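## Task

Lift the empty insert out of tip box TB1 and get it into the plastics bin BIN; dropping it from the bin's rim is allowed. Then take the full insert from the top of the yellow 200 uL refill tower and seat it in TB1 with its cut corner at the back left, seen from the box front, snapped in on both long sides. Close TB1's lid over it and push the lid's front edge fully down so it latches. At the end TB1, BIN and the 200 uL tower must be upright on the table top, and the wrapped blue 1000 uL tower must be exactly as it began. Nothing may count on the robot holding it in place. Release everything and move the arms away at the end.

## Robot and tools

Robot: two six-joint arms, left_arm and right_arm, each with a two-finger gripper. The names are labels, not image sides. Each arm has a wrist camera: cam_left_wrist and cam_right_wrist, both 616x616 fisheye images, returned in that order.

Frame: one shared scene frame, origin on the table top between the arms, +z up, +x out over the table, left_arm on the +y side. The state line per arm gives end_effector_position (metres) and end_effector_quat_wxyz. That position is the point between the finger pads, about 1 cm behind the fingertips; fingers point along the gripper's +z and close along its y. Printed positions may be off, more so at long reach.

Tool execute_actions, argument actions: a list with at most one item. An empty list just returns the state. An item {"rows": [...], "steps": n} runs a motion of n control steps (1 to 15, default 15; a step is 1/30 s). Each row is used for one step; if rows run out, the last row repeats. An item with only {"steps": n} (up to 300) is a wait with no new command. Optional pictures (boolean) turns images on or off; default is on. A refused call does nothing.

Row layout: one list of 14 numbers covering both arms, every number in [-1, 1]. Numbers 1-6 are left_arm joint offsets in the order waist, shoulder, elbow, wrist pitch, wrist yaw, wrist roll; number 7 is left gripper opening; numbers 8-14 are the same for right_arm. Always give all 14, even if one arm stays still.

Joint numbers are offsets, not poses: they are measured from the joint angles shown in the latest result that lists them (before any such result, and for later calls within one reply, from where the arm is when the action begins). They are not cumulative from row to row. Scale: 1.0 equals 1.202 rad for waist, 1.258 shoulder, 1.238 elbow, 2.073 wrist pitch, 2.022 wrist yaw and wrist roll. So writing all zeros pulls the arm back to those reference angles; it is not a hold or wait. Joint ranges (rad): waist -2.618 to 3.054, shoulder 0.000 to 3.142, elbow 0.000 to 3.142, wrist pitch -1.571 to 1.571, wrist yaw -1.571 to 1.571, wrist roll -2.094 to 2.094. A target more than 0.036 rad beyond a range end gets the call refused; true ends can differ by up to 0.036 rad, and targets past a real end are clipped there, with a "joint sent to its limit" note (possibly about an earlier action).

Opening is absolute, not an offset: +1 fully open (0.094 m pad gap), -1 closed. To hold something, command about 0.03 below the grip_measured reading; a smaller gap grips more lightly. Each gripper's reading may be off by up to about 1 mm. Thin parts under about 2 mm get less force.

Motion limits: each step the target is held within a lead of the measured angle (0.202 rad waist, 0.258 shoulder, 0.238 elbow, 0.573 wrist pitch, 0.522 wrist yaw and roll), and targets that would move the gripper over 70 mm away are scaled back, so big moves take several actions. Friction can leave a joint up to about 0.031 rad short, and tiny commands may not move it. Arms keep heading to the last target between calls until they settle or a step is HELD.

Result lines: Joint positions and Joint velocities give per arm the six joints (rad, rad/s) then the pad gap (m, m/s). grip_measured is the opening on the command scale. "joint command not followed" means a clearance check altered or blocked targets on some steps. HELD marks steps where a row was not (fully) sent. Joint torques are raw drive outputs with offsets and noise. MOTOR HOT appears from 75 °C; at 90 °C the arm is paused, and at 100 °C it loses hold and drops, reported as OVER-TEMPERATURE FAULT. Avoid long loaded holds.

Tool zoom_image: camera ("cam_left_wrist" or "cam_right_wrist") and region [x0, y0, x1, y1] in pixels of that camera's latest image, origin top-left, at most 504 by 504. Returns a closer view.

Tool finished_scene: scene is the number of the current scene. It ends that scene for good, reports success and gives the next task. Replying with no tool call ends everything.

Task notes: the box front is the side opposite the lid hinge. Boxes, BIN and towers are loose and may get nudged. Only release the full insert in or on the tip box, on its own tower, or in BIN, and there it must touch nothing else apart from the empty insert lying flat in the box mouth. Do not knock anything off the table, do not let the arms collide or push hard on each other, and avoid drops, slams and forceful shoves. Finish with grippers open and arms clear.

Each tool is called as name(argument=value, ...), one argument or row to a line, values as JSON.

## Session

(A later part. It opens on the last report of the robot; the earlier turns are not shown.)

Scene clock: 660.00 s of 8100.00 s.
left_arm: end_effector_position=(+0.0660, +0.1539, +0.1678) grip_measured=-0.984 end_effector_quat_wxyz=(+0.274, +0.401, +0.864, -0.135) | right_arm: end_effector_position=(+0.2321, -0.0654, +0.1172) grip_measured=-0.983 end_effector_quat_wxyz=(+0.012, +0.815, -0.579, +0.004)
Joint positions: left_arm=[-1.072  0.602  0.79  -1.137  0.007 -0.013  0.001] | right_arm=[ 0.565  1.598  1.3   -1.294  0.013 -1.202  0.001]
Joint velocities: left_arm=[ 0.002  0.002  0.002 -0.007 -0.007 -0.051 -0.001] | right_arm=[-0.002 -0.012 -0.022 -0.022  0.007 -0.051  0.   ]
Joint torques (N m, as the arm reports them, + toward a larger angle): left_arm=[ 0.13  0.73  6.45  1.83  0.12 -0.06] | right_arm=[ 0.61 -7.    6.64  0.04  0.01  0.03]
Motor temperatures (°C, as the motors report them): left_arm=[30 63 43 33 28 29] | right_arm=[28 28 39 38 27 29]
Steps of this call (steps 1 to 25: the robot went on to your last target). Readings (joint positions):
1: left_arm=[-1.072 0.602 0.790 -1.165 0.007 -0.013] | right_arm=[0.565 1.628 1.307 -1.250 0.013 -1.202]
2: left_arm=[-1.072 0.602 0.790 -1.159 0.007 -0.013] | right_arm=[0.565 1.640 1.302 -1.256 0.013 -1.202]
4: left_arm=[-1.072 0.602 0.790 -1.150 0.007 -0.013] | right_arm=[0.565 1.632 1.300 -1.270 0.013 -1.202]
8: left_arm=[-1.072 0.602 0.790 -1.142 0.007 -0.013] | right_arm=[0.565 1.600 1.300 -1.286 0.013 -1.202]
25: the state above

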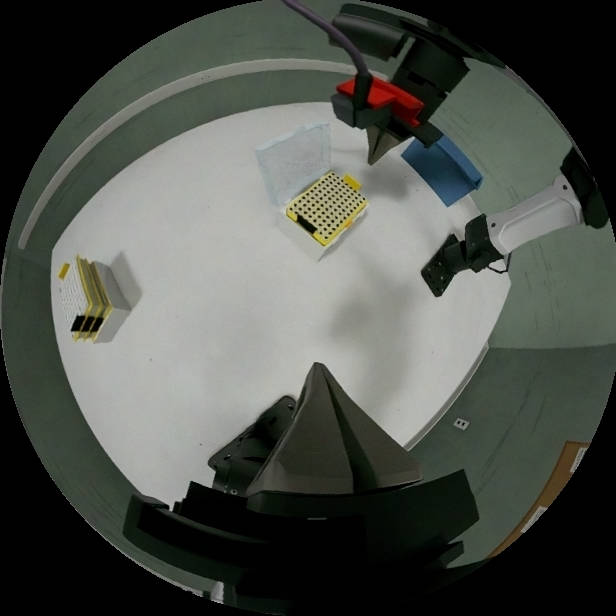

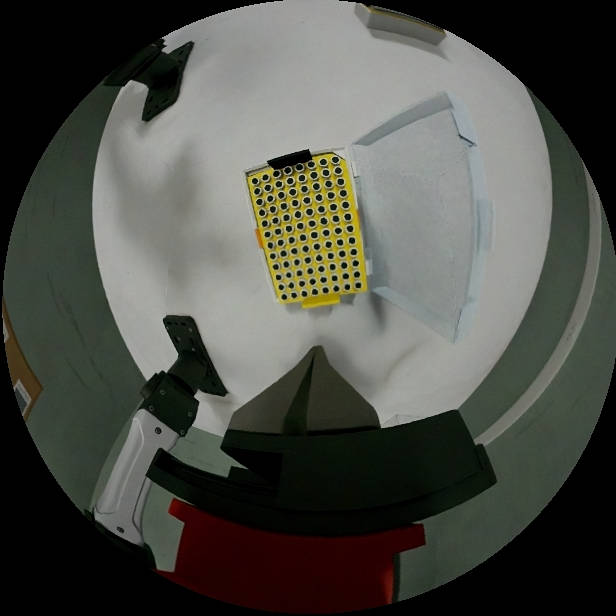

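execute_actions(
  actions=[
    {"rows":[[0,0,0,0,0,0,-1,0,0,-0.04,0.02,0,0,-1],[0,0,0,0,0,0,-1,0,0,-0.08,0.045,0,0,-1],[0,0,0,0,0,0,-1,0,0,-0.115,0.07,0,0,-1],[0,0,0,0,0,0,-1,0,0,-0.143,0.092,0,0,-1]],"steps":15},
  ],
)

Scene clock: 665.33 s of 8100.00 s.
left_arm: end_effector_position=(+0.0660, +0.1539, +0.1678) grip_measured=-0.984 end_effector_quat_wxyz=(+0.274, +0.401, +0.864, -0.135) | right_arm: end_effector_position=(+0.2258, -0.0708, +0.0735) grip_measured=-0.983 end_effector_quat_wxyz=(+0.018, +0.815, -0.579, +0.002)
Joint positions: left_arm=[-1.072  0.602  0.79  -1.137  0.007 -0.013  0.001] | right_arm=[ 0.565  1.603  1.131 -1.132  0.013 -1.202  0.001]
Joint velocities: left_arm=[-0.007  0.007 -0.007 -0.051 -0.066  0.007  0.001] | right_arm=[-0.012 -0.002  0.002  0.051  0.022  0.022 -0.001]
Joint torques (N m, as the arm reports them, + toward a larger angle): left_arm=[ 0.13  1.39  8.2   1.77  0.11 -0.06] | right_arm=[-0.02 -6.61  5.34  0.37  0.02  0.03]
Motor temperatures (°C, as the motors report them): left_arm=[30 60 43 35 28 29] | right_arm=[28 29 39 37 27 29]
Steps of this call (steps 1 to 15: the robot went on to your last target; steps 16 to 90: nothing new was sent; then 1.83 s passed at rest; steps 91 to 105: all 15 steps of this action). Readings (joint positions):
91: left_arm=[-1.072 0.602 0.790 -1.137 0.007 -0.013] | right_arm=[0.565 1.598 1.297 -1.290 0.013 -1.202]
92: left_arm=[-1.072 0.602 0.790 -1.137 0.007 -0.013] | right_arm=[0.565 1.597 1.283 -1.276 0.013 -1.202]
94: left_arm=[-1.072 0.602 0.790 -1.137 0.007 -0.013] | right_arm=[0.565 1.596 1.222 -1.224 0.013 -1.202]
98: left_arm=[-1.072 0.602 0.790 -1.137 0.007 -0.013] | right_arm=[0.565 1.603 1.133 -1.174 0.013 -1.202]
105: the state above

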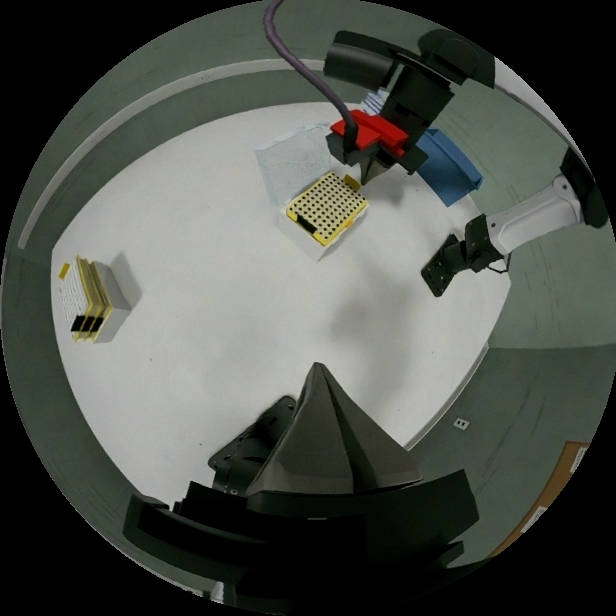

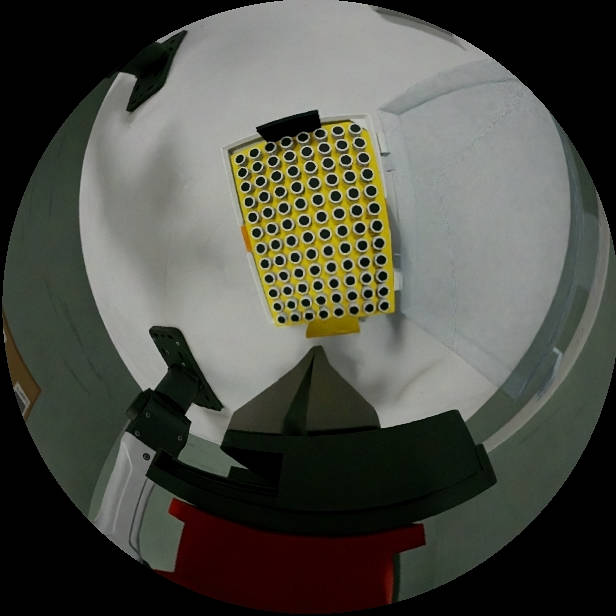

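execute_actions(
  actions=[
    {"rows":[[0,0,0,0,0,0,-1,0,0,0,0.02,0,0,-1],[0,0,0,0,0,0,-1,0,0,0,0.025,0,0,-1],[0,0,0,0,0,0,-1,0,0,0,0.025,0,0,-1],[0,0,0,0,0,0,-1,0,0,0,0.025,0,0,-1],[0,0,0,0,0,0,-1,0.015,0,0,0.025,0,0,-1],[0,0,0,0,0,0,-1,0.025,0,0,0.025,0,0,-1],[0,0,0,0,0,0,-1,0.033,0,0,0.025,0,0,-1]],"steps":15},
  ],
)

zoom_image(
  camera="cam_right_wrist",
  region=[190,90,450,380],
)

zoom_image(
  camera="cam_left_wrist",
  region=[250,110,420,270],
)

Scene clock: 674.60 s of 8100.00 s.
left_arm: end_effector_position=(+0.0660, +0.1539, +0.1678) grip_measured=-0.984 end_effector_quat_wxyz=(+0.274, +0.401, +0.864, -0.135) | right_arm: end_effector_position=(+0.2259, -0.0592, +0.0734) grip_measured=-0.983 end_effector_quat_wxyz=(+0.003, +0.825, -0.566, +0.006)
Joint positions: left_arm=[-1.072  0.602  0.79  -1.137  0.007 -0.013  0.001] | right_arm=[ 0.597  1.603  1.131 -1.101  0.013 -1.202  0.001]
Joint velocities: left_arm=[-0.007  0.012  0.007  0.051  0.022 -0.037 -0.002] | right_arm=[-0.007  0.007  0.022 -0.051  0.022  0.066 -0.001]
Joint torques (N m, as the arm reports them, + toward a larger angle): left_arm=[ 0.14  1.39  8.22  1.77  0.11 -0.06] | right_arm=[ 0.55 -6.08  5.82  0.41  0.    0.04]
Motor temperatures (°C, as the motors report them): left_arm=[30 56 43 36 28 29] | right_arm=[28 29 39 36 27 29]
Steps of this call (steps 1 to 15: the robot went on to your last target; steps 16 to 90: nothing new was sent; then 5.77 s passed at rest; steps 91 to 105: all 15 steps of this action). Readings (joint positions):
91: left_arm=[-1.072 0.602 0.790 -1.137 0.007 -0.013] | right_arm=[0.565 1.603 1.131 -1.121 0.013 -1.202]
92: left_arm=[-1.072 0.602 0.790 -1.137 0.007 -0.013] | right_arm=[0.565 1.603 1.131 -1.119 0.013 -1.202]
94: left_arm=[-1.072 0.602 0.790 -1.137 0.007 -0.013] | right_arm=[0.565 1.603 1.131 -1.111 0.013 -1.202]
98: left_arm=[-1.072 0.602 0.790 -1.137 0.007 -0.013] | right_arm=[0.584 1.603 1.131 -1.104 0.013 -1.202]
105: the state above

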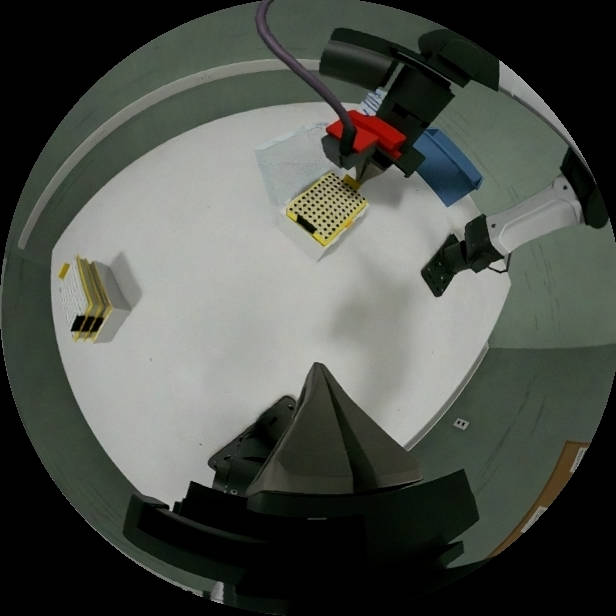

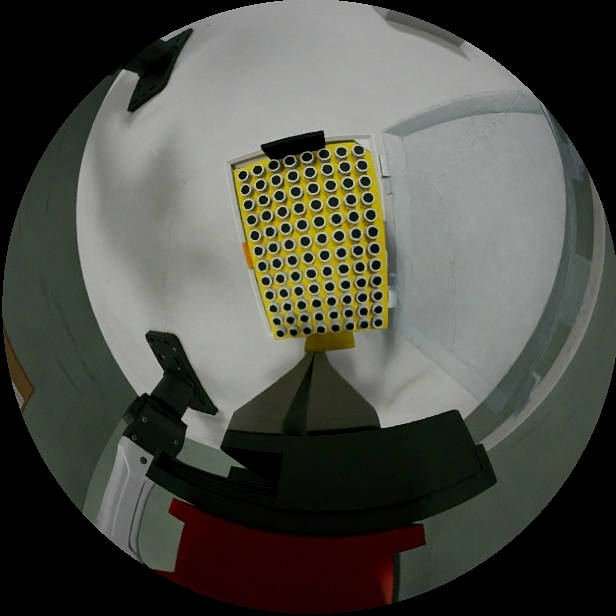

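Region (190, 90, 450, 380) of cam_right_wrist's 616x616 image, scaled by 1.738, with more detail than that image has; it fills the left 452 columns of this view, and the rest is white.

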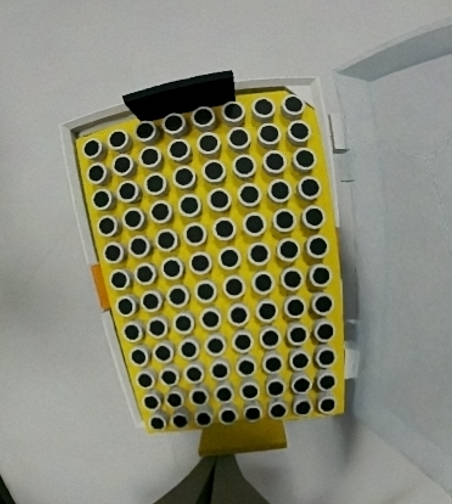

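Region (250, 110, 420, 270) of cam_left_wrist's 616x616 image, scaled by 2.965, with more detail than that image has; it fills the top 474 rows of this view, and the rest is white.

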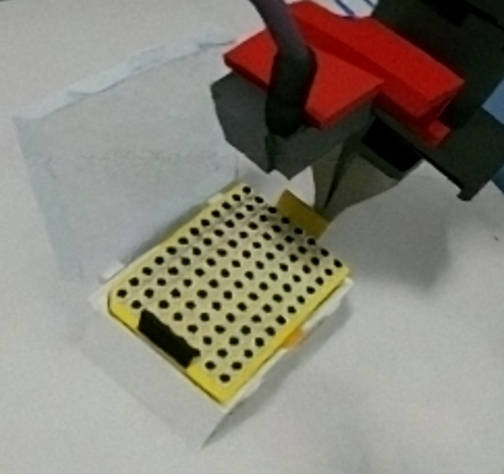

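execute_actions(
  actions=[
    {"rows":[[0,0,0,0,0,0,-1,0.012,0,0,0,0,0,-1],[0,0,0,0,0,0,-1,0.018,0,0,0,0,0,-1],[0,0,0,0,0,0,-1,0.024,0,0,0,0,0,-1]],"steps":12},
  ],
)

zoom_image(
  camera="cam_right_wrist",
  region=[190,90,450,380],
)

zoom_image(
  camera="cam_left_wrist",
  region=[250,110,420,270],
)

Scene clock: 682.30 s of 8100.00 s.
left_arm: end_effector_position=(+0.0660, +0.1539, +0.1678) grip_measured=-0.984 end_effector_quat_wxyz=(+0.274, +0.401, +0.864, -0.135) | right_arm: end_effector_position=(+0.2222, -0.0552, +0.0734) grip_measured=-0.983 end_effector_quat_wxyz=(+0.003, +0.830, -0.558, +0.006)
Joint positions: left_arm=[-1.072  0.602  0.79  -1.137  0.007 -0.013  0.001] | right_arm=[ 0.617  1.603  1.131 -1.101  0.013 -1.202  0.001]
Joint velocities: left_arm=[-0.022  0.007 -0.017  0.007  0.037 -0.022  0.001] | right_arm=[-0.022  0.002  0.017  0.007 -0.037  0.022 -0.   ]
Joint torques (N m, as the arm reports them, + toward a larger angle): left_arm=[ 0.1   1.38  8.21  1.78  0.11 -0.06] | right_arm=[ 0.68 -6.08  5.84  0.22  0.02  0.03]
Motor temperatures (°C, as the motors report them): left_arm=[30 54 43 37 28 29] | right_arm=[28 30 39 36 27 29]
Steps of this call (steps 1 to 15: the robot went on to your last target; steps 16 to 90: nothing new was sent; then 4.30 s passed at rest; steps 91 to 102: all 12 steps of this action). Readings (joint positions):
91: left_arm=[-1.072 0.602 0.790 -1.137 0.007 -0.013] | right_arm=[0.598 1.603 1.131 -1.101 0.013 -1.202]
92: left_arm=[-1.072 0.602 0.790 -1.137 0.007 -0.013] | right_arm=[0.600 1.603 1.131 -1.101 0.013 -1.202]
94: left_arm=[-1.072 0.602 0.790 -1.137 0.007 -0.013] | right_arm=[0.608 1.603 1.131 -1.101 0.013 -1.202]
98: left_arm=[-1.072 0.602 0.790 -1.137 0.007 -0.013] | right_arm=[0.617 1.603 1.131 -1.101 0.013 -1.202]
102: the state above

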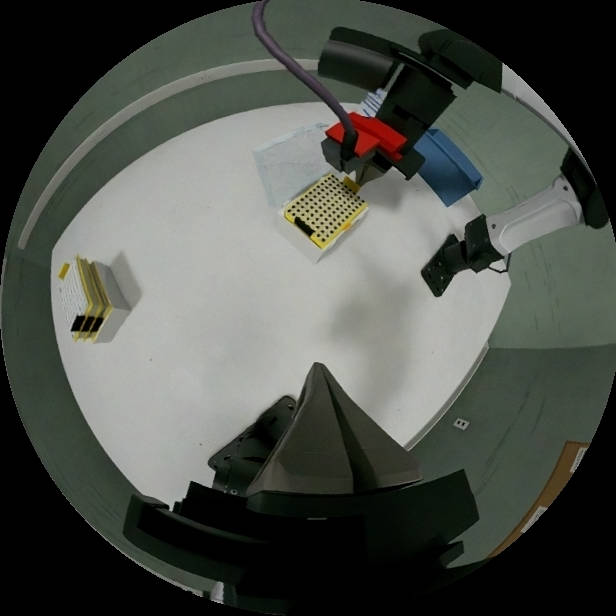

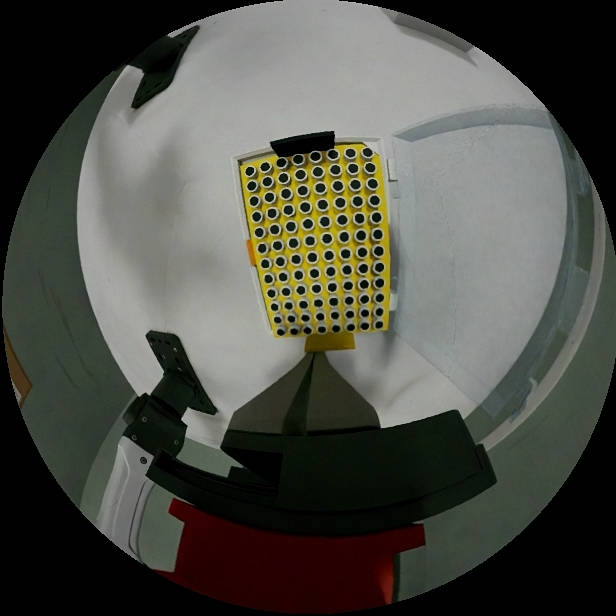

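Region (190, 90, 450, 380) of cam_right_wrist's 616x616 image, scaled by 1.738, with more detail than that image has; it fills the left 452 columns of this view, and the rest is white.

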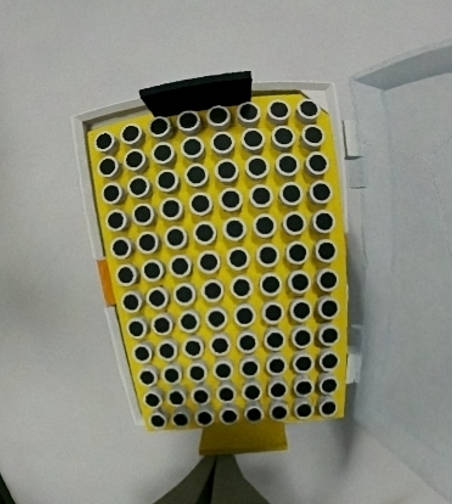

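Region (250, 110, 420, 270) of cam_left_wrist's 616x616 image, scaled by 2.965, with more detail than that image has; it fills the top 474 rows of this view, and the rest is white.

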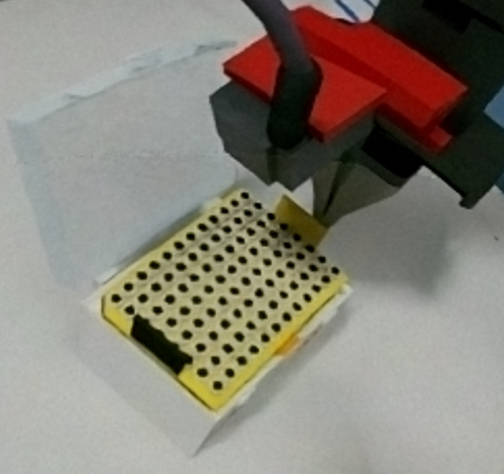

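execute_actions(
  actions=[
    {"rows":[[0,0,0,0,0,0,-1,-0.02,0,0,0,0,0,-1],[0,0,0,0,0,0,-1,-0.02,0,0.03,-0.02,0,0,-1],[0,0,0,0,0,0,-1,-0.02,0,0.07,-0.05,0,0,-1],[0,0,0,0,0,0,-1,-0.02,0,0.11,-0.07,0,0,-1],[0,0,0,0,0,0,-1,-0.02,0,0.12,-0.075,0,-0.1,-1],[0,0,0,0,0,0,-1,-0.02,0,0.12,-0.075,0,-0.2,-1],[0,0,0,0,0,0,-1,0.02,0.03,0.15,-0.072,0,-0.3,-1],[0,0,0,0,0,0,-1,0.07,0.06,0.18,-0.07,0,-0.4,-1],[0,0,0,0,0,0,-1,0.12,0.09,0.2,-0.068,0,-0.4,-1],[0,0,0,0,0,0,-1,0.157,0.112,0.22,-0.066,0,-0.4,-1]],"steps":15},
  ],
  pictures=false,
)

execute_actions(
  actions=[
    {"steps":15},
  ],
)

zoom_image(
  camera="cam_left_wrist",
  region=[230,80,420,270],
)

Scene clock: 704.33 s of 8100.00 s.
left_arm: end_effector_position=(+0.0660, +0.1539, +0.1678) grip_measured=-0.984 end_effector_quat_wxyz=(+0.274, +0.401, +0.864, -0.135) | right_arm: end_effector_position=(+0.2047, +0.0145, +0.0963) grip_measured=-0.983 end_effector_quat_wxyz=(+0.006, +0.989, -0.145, +0.003)
Joint positions: left_arm=[-1.072  0.602  0.79  -1.137  0.007 -0.013  0.001] | right_arm=[ 0.817  1.746  1.382 -1.215  0.011 -1.894  0.001]
Joint velocities: left_arm=[ 0.002  0.007 -0.007 -0.007  0.007 -0.022  0.001] | right_arm=[-0.007  0.164  0.002 -0.066  0.007 -0.828 -0.001]
Joint torques (N m, as the arm reports them, + toward a larger angle): left_arm=[ 0.08  1.41  8.22  1.77  0.12 -0.07] | right_arm=[-0.91 -8.15  7.42  0.    0.05  0.02]
Motor temperatures (°C, as the motors report them): left_arm=[30 49 44 39 28 29] | right_arm=[28 30 39 35 27 29]
Steps of this call (steps 1 to 15: the robot went on to your last target; steps 16 to 90: nothing new was sent; then 18.53 s passed at rest; steps 91 to 105: all 15 steps of this action). Readings (joint positions):
91: left_arm=[-1.072 0.602 0.790 -1.137 0.007 -0.013] | right_arm=[0.616 1.603 1.131 -1.101 0.013 -1.202]
92: left_arm=[-1.072 0.602 0.790 -1.137 0.007 -0.013] | right_arm=[0.612 1.603 1.131 -1.103 0.013 -1.202]
94: left_arm=[-1.072 0.602 0.790 -1.137 0.007 -0.013] | right_arm=[0.604 1.608 1.160 -1.146 0.013 -1.202]
98: left_arm=[-1.072 0.602 0.790 -1.137 0.007 -0.013] | right_arm=[0.618 1.620 1.274 -1.207 0.017 -1.480]
105: the state above

Scene clock: 704.83 s of 8100.00 s.
left_arm: end_effector_position=(+0.0660, +0.1539, +0.1678) grip_measured=-0.984 end_effector_quat_wxyz=(+0.274, +0.401, +0.864, -0.135) | right_arm: end_effector_position=(+0.2043, +0.0126, +0.0952) grip_measured=-0.983 end_effector_quat_wxyz=(+0.011, +0.996, -0.093, -0.000)
Joint positions: left_arm=[-1.072  0.602  0.79  -1.137  0.007 -0.013  0.001] | right_arm=[ 0.814  1.75   1.382 -1.222  0.011 -2.001  0.001]
Joint velocities: left_arm=[-0.017  0.022  0.002 -0.051 -0.037 -0.022 -0.001] | right_arm=[ 0.007 -0.002  0.012 -0.022 -0.081 -0.051  0.   ]
Joint torques (N m, as the arm reports them, + toward a larger angle): left_arm=[ 0.17  1.38  8.21  1.76  0.11 -0.06] | right_arm=[-0.65 -7.79  7.46  0.02  0.03  0.01]
Motor temperatures (°C, as the motors report them): left_arm=[30 49 44 39 28 29] | right_arm=[28 30 39 35 27 29]
Steps of this call (steps 1 to 15: the robot went on to your last target). Readings (joint positions):
1: left_arm=[-1.072 0.602 0.790 -1.137 0.007 -0.013] | right_arm=[0.816 1.750 1.382 -1.216 0.011 -1.916]
2: left_arm=[-1.072 0.602 0.790 -1.137 0.007 -0.013] | right_arm=[0.814 1.750 1.382 -1.217 0.011 -1.934]
4: left_arm=[-1.072 0.602 0.790 -1.137 0.007 -0.013] | right_arm=[0.814 1.750 1.382 -1.219 0.011 -1.960]
8: left_arm=[-1.072 0.602 0.790 -1.137 0.007 -0.013] | right_arm=[0.814 1.750 1.382 -1.221 0.011 -1.987]
15: the state above

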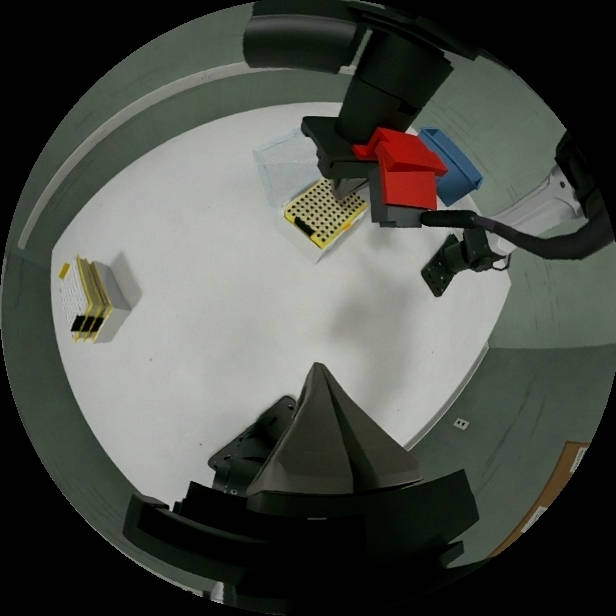

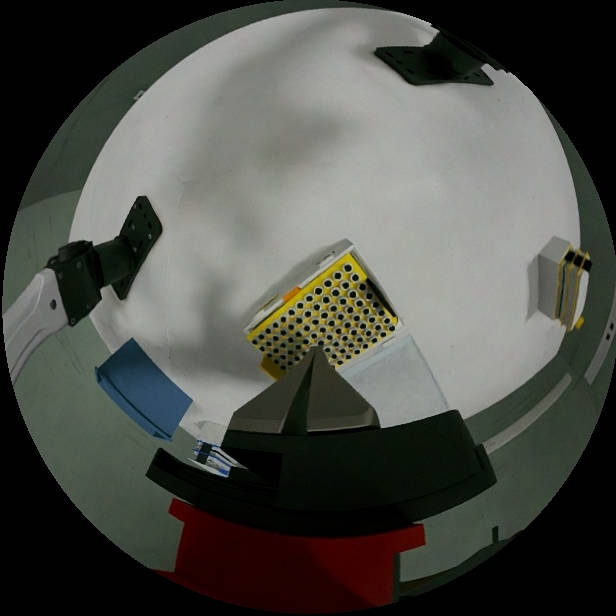

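Region (230, 80, 420, 270) of cam_left_wrist's 616x616 image, scaled by 2.653, with more detail than that image has.

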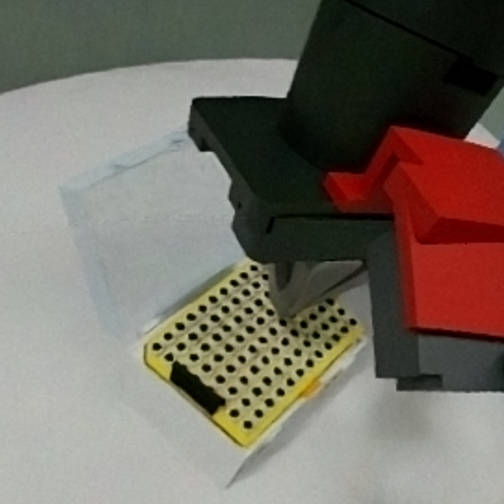

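execute_actions(
  actions=[
    {"rows":[[0,0,0,0,0,0,-1,-0.02,0,-0.02,0.02,0,0,-1],[0,0,0,0,0,0,-1,-0.022,0,-0.04,0.035,0,0,-1],[0,0,0,0,0,0,-1,-0.022,0,-0.06,0.05,0,0,-1],[0,0,0,0,0,0,-1,-0.022,0,-0.073,0.055,0,0,-1]],"steps":15},
  ],
)

zoom_image(
  camera="cam_left_wrist",
  region=[230,80,420,270],
)

Scene clock: 710.80 s of 8100.00 s.
left_arm: end_effector_position=(+0.0660, +0.1539, +0.1678) grip_measured=-0.984 end_effector_quat_wxyz=(+0.274, +0.401, +0.864, -0.135) | right_arm: end_effector_position=(+0.2092, +0.0095, +0.0762) grip_measured=-0.983 end_effector_quat_wxyz=(+0.005, +0.995, -0.100, +0.003)
Joint positions: left_arm=[-1.072  0.602  0.79  -1.137  0.007 -0.013  0.001] | right_arm=[ 0.796  1.75   1.306 -1.132  0.011 -2.005  0.001]
Joint velocities: left_arm=[ 0.002 -0.002 -0.002 -0.007  0.066 -0.007 -0.001] | right_arm=[-0.007 -0.012  0.012  0.066  0.022 -0.022 -0.   ]
Joint torques (N m, as the arm reports them, + toward a larger angle): left_arm=[ 0.14  1.42  8.2   1.78  0.12 -0.07] | right_arm=[-0.61 -7.24  4.9   0.28  0.    0.07]
Motor temperatures (°C, as the motors report them): left_arm=[30 48 44 39 28 29] | right_arm=[28 31 39 34 27 29]
Steps of this call (steps 1 to 15: the robot went on to your last target; steps 16 to 90: nothing new was sent; then 2.47 s passed at rest; steps 91 to 105: all 15 steps of this action). Readings (joint positions):
91: left_arm=[-1.072 0.602 0.790 -1.137 0.007 -0.013] | right_arm=[0.813 1.750 1.382 -1.220 0.011 -2.005]
92: left_arm=[-1.072 0.602 0.790 -1.137 0.007 -0.013] | right_arm=[0.810 1.750 1.378 -1.212 0.011 -2.005]
94: left_arm=[-1.072 0.602 0.790 -1.137 0.007 -0.013] | right_arm=[0.801 1.750 1.352 -1.178 0.011 -2.005]
98: left_arm=[-1.072 0.602 0.790 -1.137 0.007 -0.013] | right_arm=[0.796 1.750 1.307 -1.153 0.011 -2.005]
105: the state above

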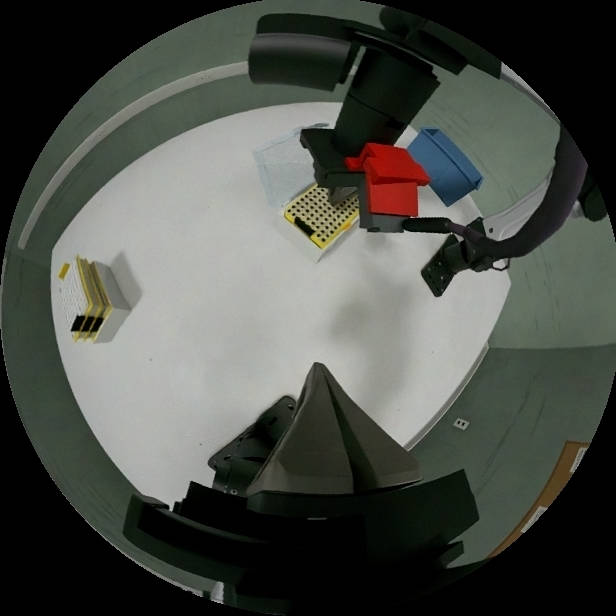

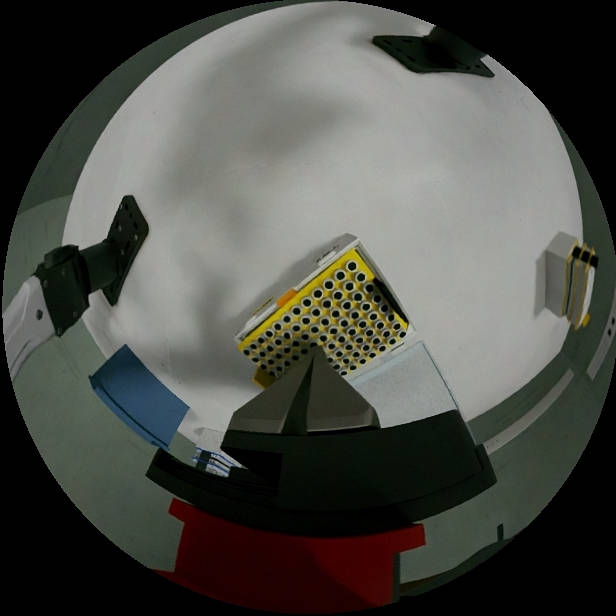

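Region (230, 80, 420, 270) of cam_left_wrist's 616x616 image, scaled by 2.653, with more detail than that image has.

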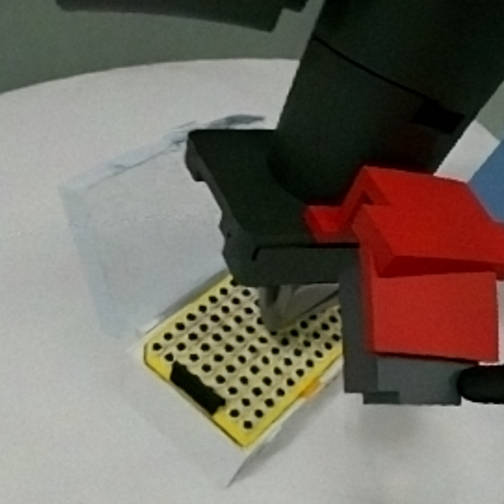

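Press further by ~8 mm.

execute_actions(
  actions=[
    {"rows":[[0,0,0,0,0,0,-1,0,0,-0.015,0.012,0,0,-1],[0,0,0,0,0,0,-1,0,0,-0.025,0.018,0,0,-1],[0,0,0,0,0,0,-1,0,0,-0.035,0.024,0,0,-1],[0,0,0,0,0,0,-1,0,0,-0.042,0.028,0,0,-1]],"steps":15},
  ],
)

zoom_image(
  camera="cam_right_wrist",
  region=[220,220,440,400],
)

Scene clock: 715.27 s of 8100.00 s.
left_arm: end_effector_position=(+0.0660, +0.1539, +0.1678) grip_measured=-0.984 end_effector_quat_wxyz=(+0.274, +0.401, +0.864, -0.135) | right_arm: end_effector_position=(+0.2088, +0.0089, +0.0697) grip_measured=-0.983 end_effector_quat_wxyz=(+0.004, +0.995, -0.100, +0.004)
Joint positions: left_arm=[-1.072  0.602  0.79  -1.137  0.007 -0.013  0.001] | right_arm=[ 0.796  1.75   1.279 -1.102  0.011 -2.005  0.001]
Joint velocities: left_arm=[ 0.002 -0.002 -0.012  0.007 -0.051 -0.007  0.001] | right_arm=[ 0.002 -0.007  0.007 -0.037  0.022 -0.022 -0.001]
Joint torques (N m, as the arm reports them, + toward a larger angle): left_arm=[ 0.11  1.41  8.18  1.77  0.1  -0.06] | right_arm=[ 0.06 -7.36  3.89  0.41 -0.01  0.03]
Motor temperatures (°C, as the motors report them): left_arm=[30 47 44 39 28 29] | right_arm=[28 31 39 34 27 29]
Steps of this call (steps 1 to 15: the robot went on to your last target; steps 16 to 90: nothing new was sent; then 0.97 s passed at rest; steps 91 to 105: all 15 steps of this action). Readings (joint positions):
91: left_arm=[-1.072 0.602 0.790 -1.137 0.007 -0.013] | right_arm=[0.796 1.750 1.306 -1.127 0.011 -2.005]
92: left_arm=[-1.072 0.602 0.790 -1.137 0.007 -0.013] | right_arm=[0.796 1.750 1.305 -1.125 0.011 -2.005]
94: left_arm=[-1.072 0.602 0.790 -1.137 0.007 -0.013] | right_arm=[0.796 1.750 1.294 -1.112 0.011 -2.005]
98: left_arm=[-1.072 0.602 0.790 -1.137 0.007 -0.013] | right_arm=[0.796 1.750 1.279 -1.102 0.011 -2.005]
105: the state above

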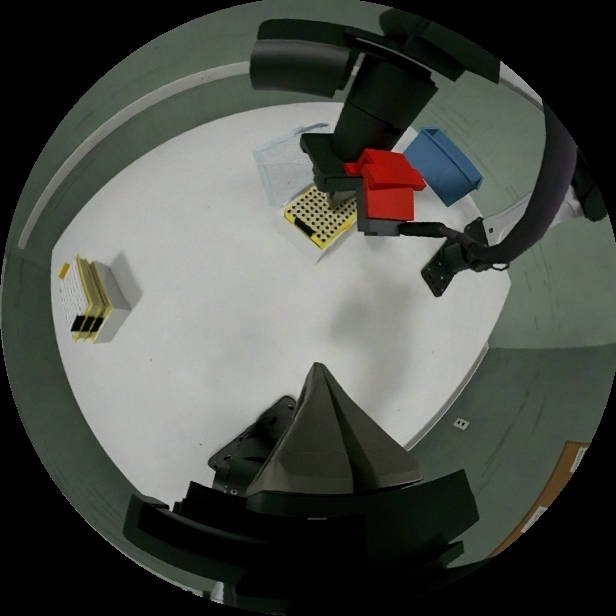

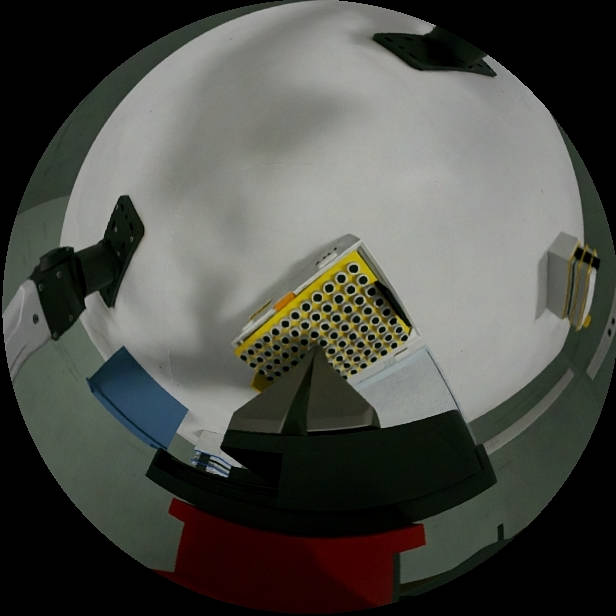

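Region (220, 220, 440, 400) of cam_right_wrist's 616x616 image, scaled by 2.291, with more detail than that image has; it fills the top 412 rows of this view, and the rest is white.

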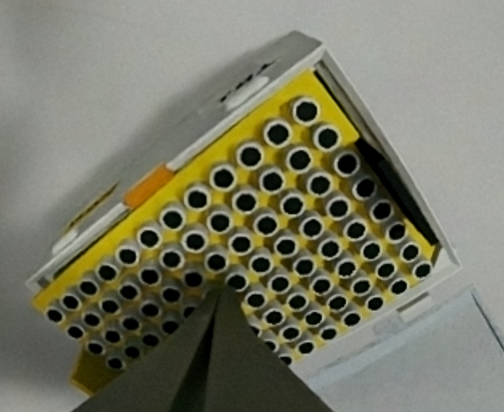

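execute_actions(
  actions=[
    {"rows":[[0,0,0,0,0,0,-1,0.01,0,-0.02,0.01,0,0,-1],[0,0,0,0,0,0,-1,0.016,0,-0.02,0.01,0,0,-1],[0,0,0,0,0,0,-1,0.022,0,-0.02,0.01,0,0,-1]],"steps":15},
  ],
)

zoom_image(
  camera="cam_right_wrist",
  region=[220,220,440,400],
)

Scene clock: 722.93 s of 8100.00 s.
left_arm: end_effector_position=(+0.0660, +0.1539, +0.1678) grip_measured=-0.984 end_effector_quat_wxyz=(+0.274, +0.401, +0.864, -0.135) | right_arm: end_effector_position=(+0.2065, +0.0106, +0.0697) grip_measured=-0.983 end_effector_quat_wxyz=(+0.006, +0.996, -0.093, +0.008)
Joint positions: left_arm=[-1.072  0.602  0.79  -1.137  0.007 -0.013  0.001] | right_arm=[ 0.809  1.75   1.279 -1.102  0.019 -2.005  0.001]
Joint velocities: left_arm=[-0.002 -0.007 -0.012 -0.007 -0.007 -0.007  0.   ] | right_arm=[ 0.012  0.012 -0.002 -0.022 -0.007  0.022  0.001]
Joint torques (N m, as the arm reports them, + toward a larger angle): left_arm=[ 0.13  1.4   8.21  1.78  0.11 -0.06] | right_arm=[ 0.86 -7.31  3.99  0.35 -0.08  0.03]
Motor temperatures (°C, as the motors report them): left_arm=[30 46 45 39 28 29] | right_arm=[28 31 38 34 27 29]
Steps of this call (steps 1 to 15: the robot went on to your last target; steps 16 to 90: nothing new was sent; then 4.17 s passed at rest; steps 91 to 105: all 15 steps of this action). Readings (joint positions):
91: left_arm=[-1.072 0.602 0.790 -1.137 0.007 -0.013] | right_arm=[0.796 1.750 1.279 -1.102 0.011 -2.005]
92: left_arm=[-1.072 0.602 0.790 -1.137 0.007 -0.013] | right_arm=[0.796 1.750 1.279 -1.102 0.011 -2.005]
94: left_arm=[-1.072 0.602 0.790 -1.137 0.007 -0.013] | right_arm=[0.802 1.750 1.279 -1.102 0.016 -2.005]
98: left_arm=[-1.072 0.602 0.790 -1.137 0.007 -0.013] | right_arm=[0.809 1.750 1.279 -1.102 0.019 -2.005]
105: the state above

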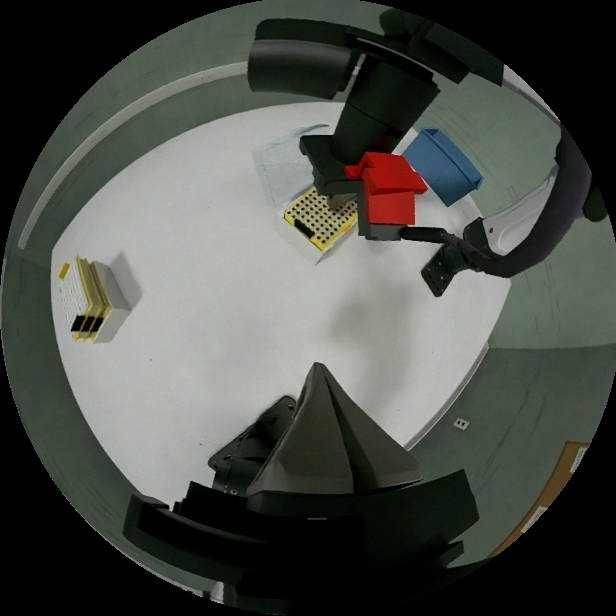

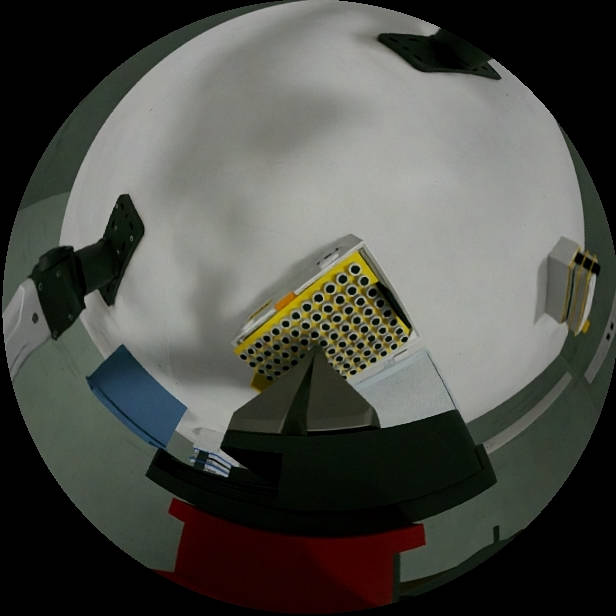

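Region (220, 220, 440, 400) of cam_right_wrist's 616x616 image, scaled by 2.291, with more detail than that image has; it fills the top 412 rows of this view, and the rest is white.

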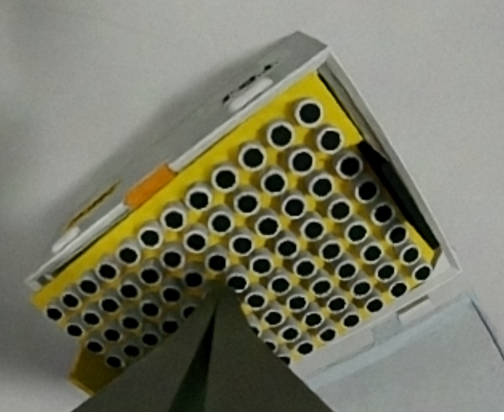

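execute_actions(
  actions=[
    {"rows":[[0,0,0,0,0,0,-1,0,0,-0.03,0.012,0,0,-1],[0,0,0,0,0,0,-1,0,0,-0.04,0.014,0,0,-1],[0,0,0,0,0,0,-1,0,0.005,-0.05,0.016,0,0,-1],[0,0,0,0,0,0,-1,0,0.01,-0.06,0.018,0,0,-1],[0,0,0,0,0,0,-1,0,0.015,-0.07,0.02,0,0,-1]],"steps":15},
  ],
)

zoom_image(
  camera="cam_right_wrist",
  region=[220,220,440,400],
)

Scene clock: 729.57 s of 8100.00 s.
left_arm: end_effector_position=(+0.0660, +0.1539, +0.1678) grip_measured=-0.984 end_effector_quat_wxyz=(+0.274, +0.401, +0.864, -0.135) | right_arm: end_effector_position=(+0.2064, +0.0100, +0.0675) grip_measured=-0.983 end_effector_quat_wxyz=(+0.001, +0.996, -0.094, +0.012)
Joint positions: left_arm=[-1.072  0.602  0.79  -1.137  0.007 -0.013  0.001] | right_arm=[ 0.809  1.739  1.257 -1.078  0.021 -2.005  0.001]
Joint velocities: left_arm=[ 0.012  0.012 -0.007 -0.007 -0.022  0.007 -0.001] | right_arm=[-0.002 -0.007 -0.007  0.007  0.022 -0.007  0.   ]
Joint torques (N m, as the arm reports them, + toward a larger angle): left_arm=[ 0.13  1.38  8.2   1.77  0.12 -0.07] | right_arm=[ 0.   -5.15  1.09  0.35 -0.01  0.03]
Motor temperatures (°C, as the motors report them): left_arm=[30 45 45 40 28 29] | right_arm=[28 32 38 34 27 29]
Steps of this call (steps 1 to 15: the robot went on to your last target; steps 16 to 90: nothing new was sent; then 3.13 s passed at rest; steps 91 to 105: all 15 steps of this action). Readings (joint positions):
91: left_arm=[-1.072 0.602 0.790 -1.137 0.007 -0.013] | right_arm=[0.809 1.750 1.279 -1.102 0.020 -2.005]
92: left_arm=[-1.072 0.602 0.790 -1.137 0.007 -0.013] | right_arm=[0.809 1.750 1.277 -1.100 0.020 -2.005]
94: left_arm=[-1.072 0.602 0.790 -1.137 0.007 -0.013] | right_arm=[0.809 1.748 1.269 -1.091 0.021 -2.005]
98: left_arm=[-1.072 0.602 0.790 -1.137 0.007 -0.013] | right_arm=[0.809 1.740 1.258 -1.079 0.021 -2.005]
105: the state above

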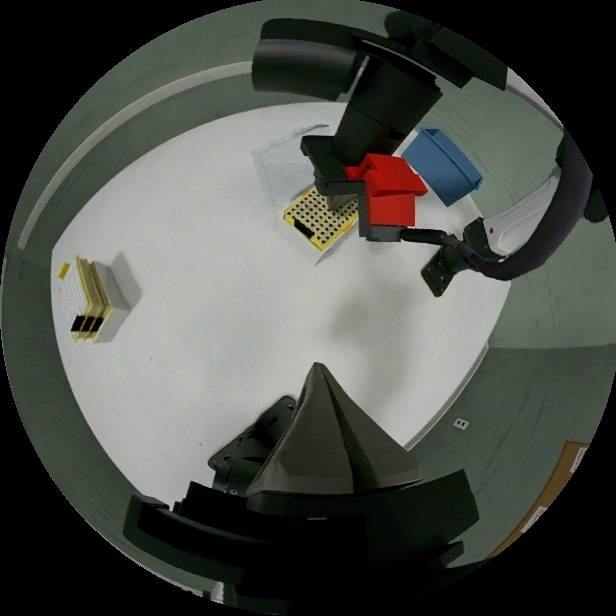

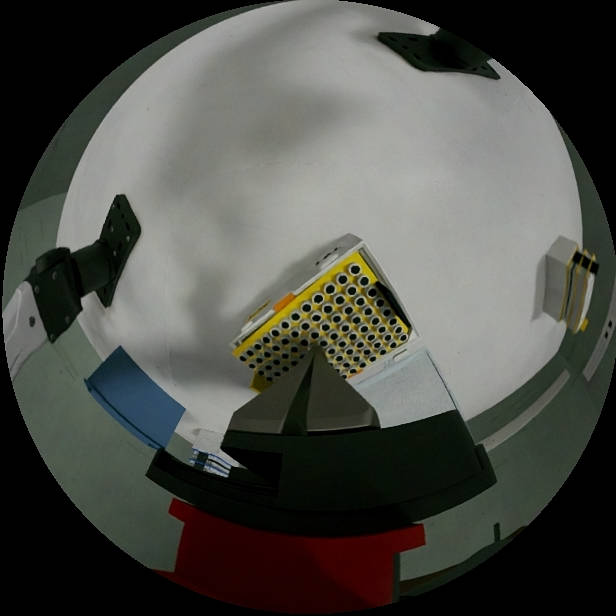

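Region (220, 220, 440, 400) of cam_right_wrist's 616x616 image, scaled by 2.291, with more detail than that image has; it fills the top 412 rows of this view, and the rest is white.

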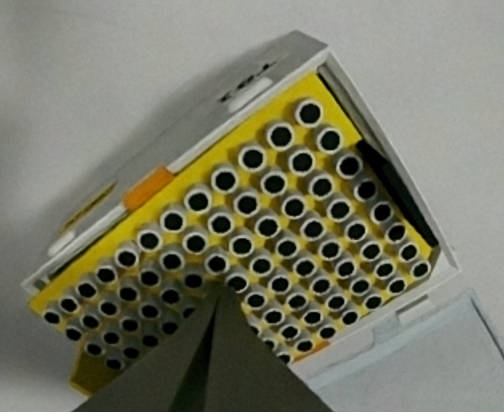

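execute_actions(
  actions=[
    {"rows":[[0,0,0,0,0,0,-1,0,0,0.03,-0.02,0,0,-1],[0,0,0,0,0,0,-1,0,0,0.06,-0.04,0,0,-1],[0,0,0,0,0,0,-1,0,0,0.07,-0.045,0,0,-1],[0,0,0,0,0,0,-1,0,0,0.07,-0.045,0,0,-1],[0,0,0,0,0,0,-1,0,0,0.07,-0.045,0,0,-1],[0,0,0,0,0,0,-1,-0.03,-0.02,0.05,-0.045,0,0,-1],[0,0,0,0,0,0,-1,-0.06,-0.04,0.025,-0.045,0,0,-1],[0,0,0,0,0,0,-1,-0.09,-0.06,0,-0.045,0,0,-1],[0,0,0,0,0,0,-1,-0.113,-0.078,-0.028,-0.045,0,0,-1]],"steps":15},
  ],
  pictures=false,
)

execute_actions(
  actions=[
    {"steps":12},
  ],
)

zoom_image(
  camera="cam_right_wrist",
  region=[220,180,460,400],
)

Scene clock: 753.10 s of 8100.00 s.
left_arm: end_effector_position=(+0.0660, +0.1539, +0.1678) grip_measured=-0.984 end_effector_quat_wxyz=(+0.274, +0.401, +0.864, -0.135) | right_arm: end_effector_position=(+0.2254, -0.0333, +0.0878) grip_measured=-0.983 end_effector_quat_wxyz=(+0.006, +0.987, -0.163, +0.009)
Joint positions: left_arm=[-1.072  0.602  0.79  -1.137  0.007 -0.013  0.001] | right_arm=[ 0.67   1.654  1.243 -1.159  0.022 -2.005  0.001]
Joint velocities: left_arm=[-0.002 -0.012 -0.012 -0.037  0.037  0.022 -0.002] | right_arm=[-0.017 -0.027 -0.017 -0.022 -0.022  0.007 -0.001]
Joint torques (N m, as the arm reports them, + toward a larger angle): left_arm=[ 0.11  1.4   8.2   1.78  0.11 -0.07] | right_arm=[ 0.28 -7.69  4.27  0.1   0.01  0.01]
Motor temperatures (°C, as the motors report them): left_arm=[30 43 45 40 28 29] | right_arm=[28 31 36 34 27 29]
Steps of this call (steps 1 to 15: the robot went on to your last target; steps 16 to 90: nothing new was sent; then 20.03 s passed at rest; steps 91 to 105: all 15 steps of this action). Readings (joint positions):
91: left_arm=[-1.072 0.602 0.790 -1.137 0.007 -0.013] | right_arm=[0.809 1.738 1.262 -1.082 0.021 -2.005]
92: left_arm=[-1.072 0.602 0.790 -1.137 0.007 -0.013] | right_arm=[0.809 1.738 1.271 -1.092 0.021 -2.005]
94: left_arm=[-1.072 0.602 0.790 -1.137 0.007 -0.013] | right_arm=[0.809 1.740 1.296 -1.117 0.021 -2.005]
98: left_arm=[-1.072 0.602 0.790 -1.137 0.007 -0.013] | right_arm=[0.779 1.724 1.302 -1.132 0.018 -2.005]
105: the state above

Scene clock: 753.50 s of 8100.00 s.
left_arm: end_effector_position=(+0.0660, +0.1539, +0.1678) grip_measured=-0.984 end_effector_quat_wxyz=(+0.274, +0.401, +0.864, -0.135) | right_arm: end_effector_position=(+0.2254, -0.0333, +0.0878) grip_measured=-0.983 end_effector_quat_wxyz=(+0.006, +0.987, -0.163, +0.009)
Joint positions: left_arm=[-1.072  0.602  0.79  -1.137  0.007 -0.013  0.001] | right_arm=[ 0.67   1.654  1.243 -1.159  0.022 -2.005  0.001]
Joint velocities: left_arm=[-0.027 -0.007 -0.012  0.022  0.022 -0.007  0.   ] | right_arm=[-0.022  0.007 -0.007 -0.066 -0.007  0.007 -0.   ]
Joint torques (N m, as the arm reports them, + toward a larger angle): left_arm=[ 0.1   1.39  8.22  1.76  0.12 -0.07] | right_arm=[ 0.49 -7.5   4.3   0.05 -0.02  0.03]
Motor temperatures (°C, as the motors report them): left_arm=[30 43 45 40 28 29] | right_arm=[28 31 36 34 27 29]
Steps of this call (steps 1 to 12: the robot went on to your last target). Readings (joint positions):
1: left_arm=[-1.072 0.602 0.790 -1.137 0.007 -0.013] | right_arm=[0.670 1.654 1.243 -1.159 0.022 -2.005]
2: left_arm=[-1.072 0.602 0.790 -1.137 0.007 -0.013] | right_arm=[0.670 1.654 1.243 -1.159 0.022 -2.005]
4: left_arm=[-1.072 0.602 0.790 -1.137 0.007 -0.013] | right_arm=[0.670 1.654 1.243 -1.159 0.022 -2.005]
8: left_arm=[-1.072 0.602 0.790 -1.137 0.007 -0.013] | right_arm=[0.670 1.654 1.243 -1.159 0.022 -2.005]
12: the state above

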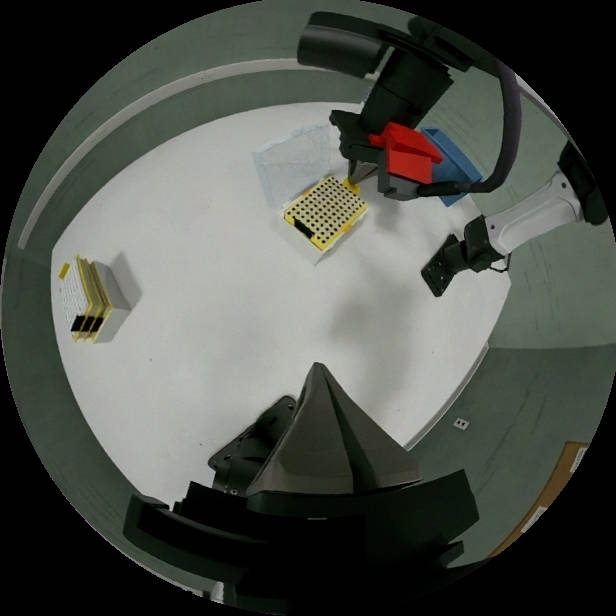

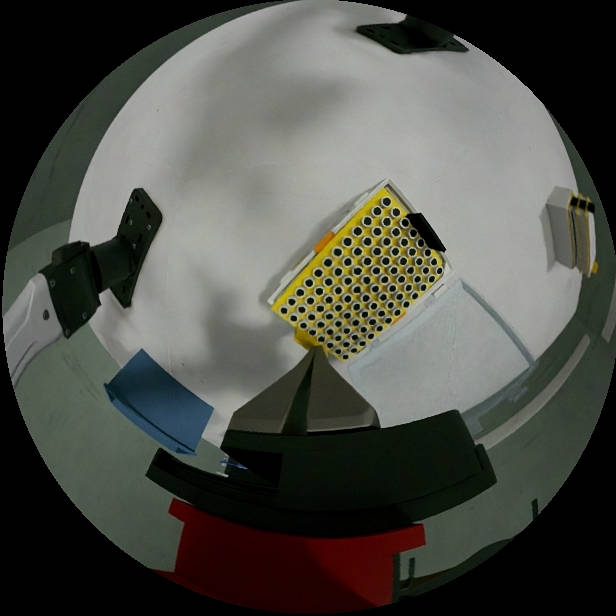

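Region (220, 180, 460, 400) of cam_right_wrist's 616x616 image, scaled by 2.100, with more detail than that image has; it fills the top 462 rows of this view, and the rest is white.

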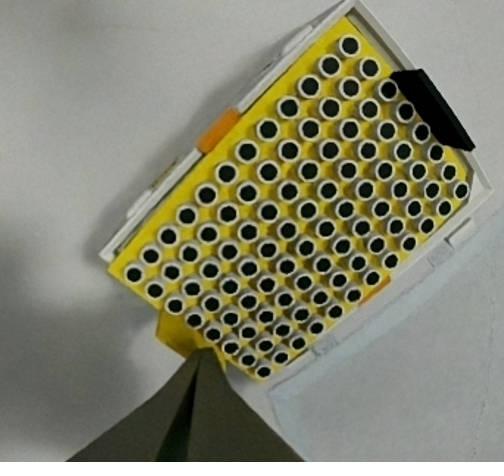

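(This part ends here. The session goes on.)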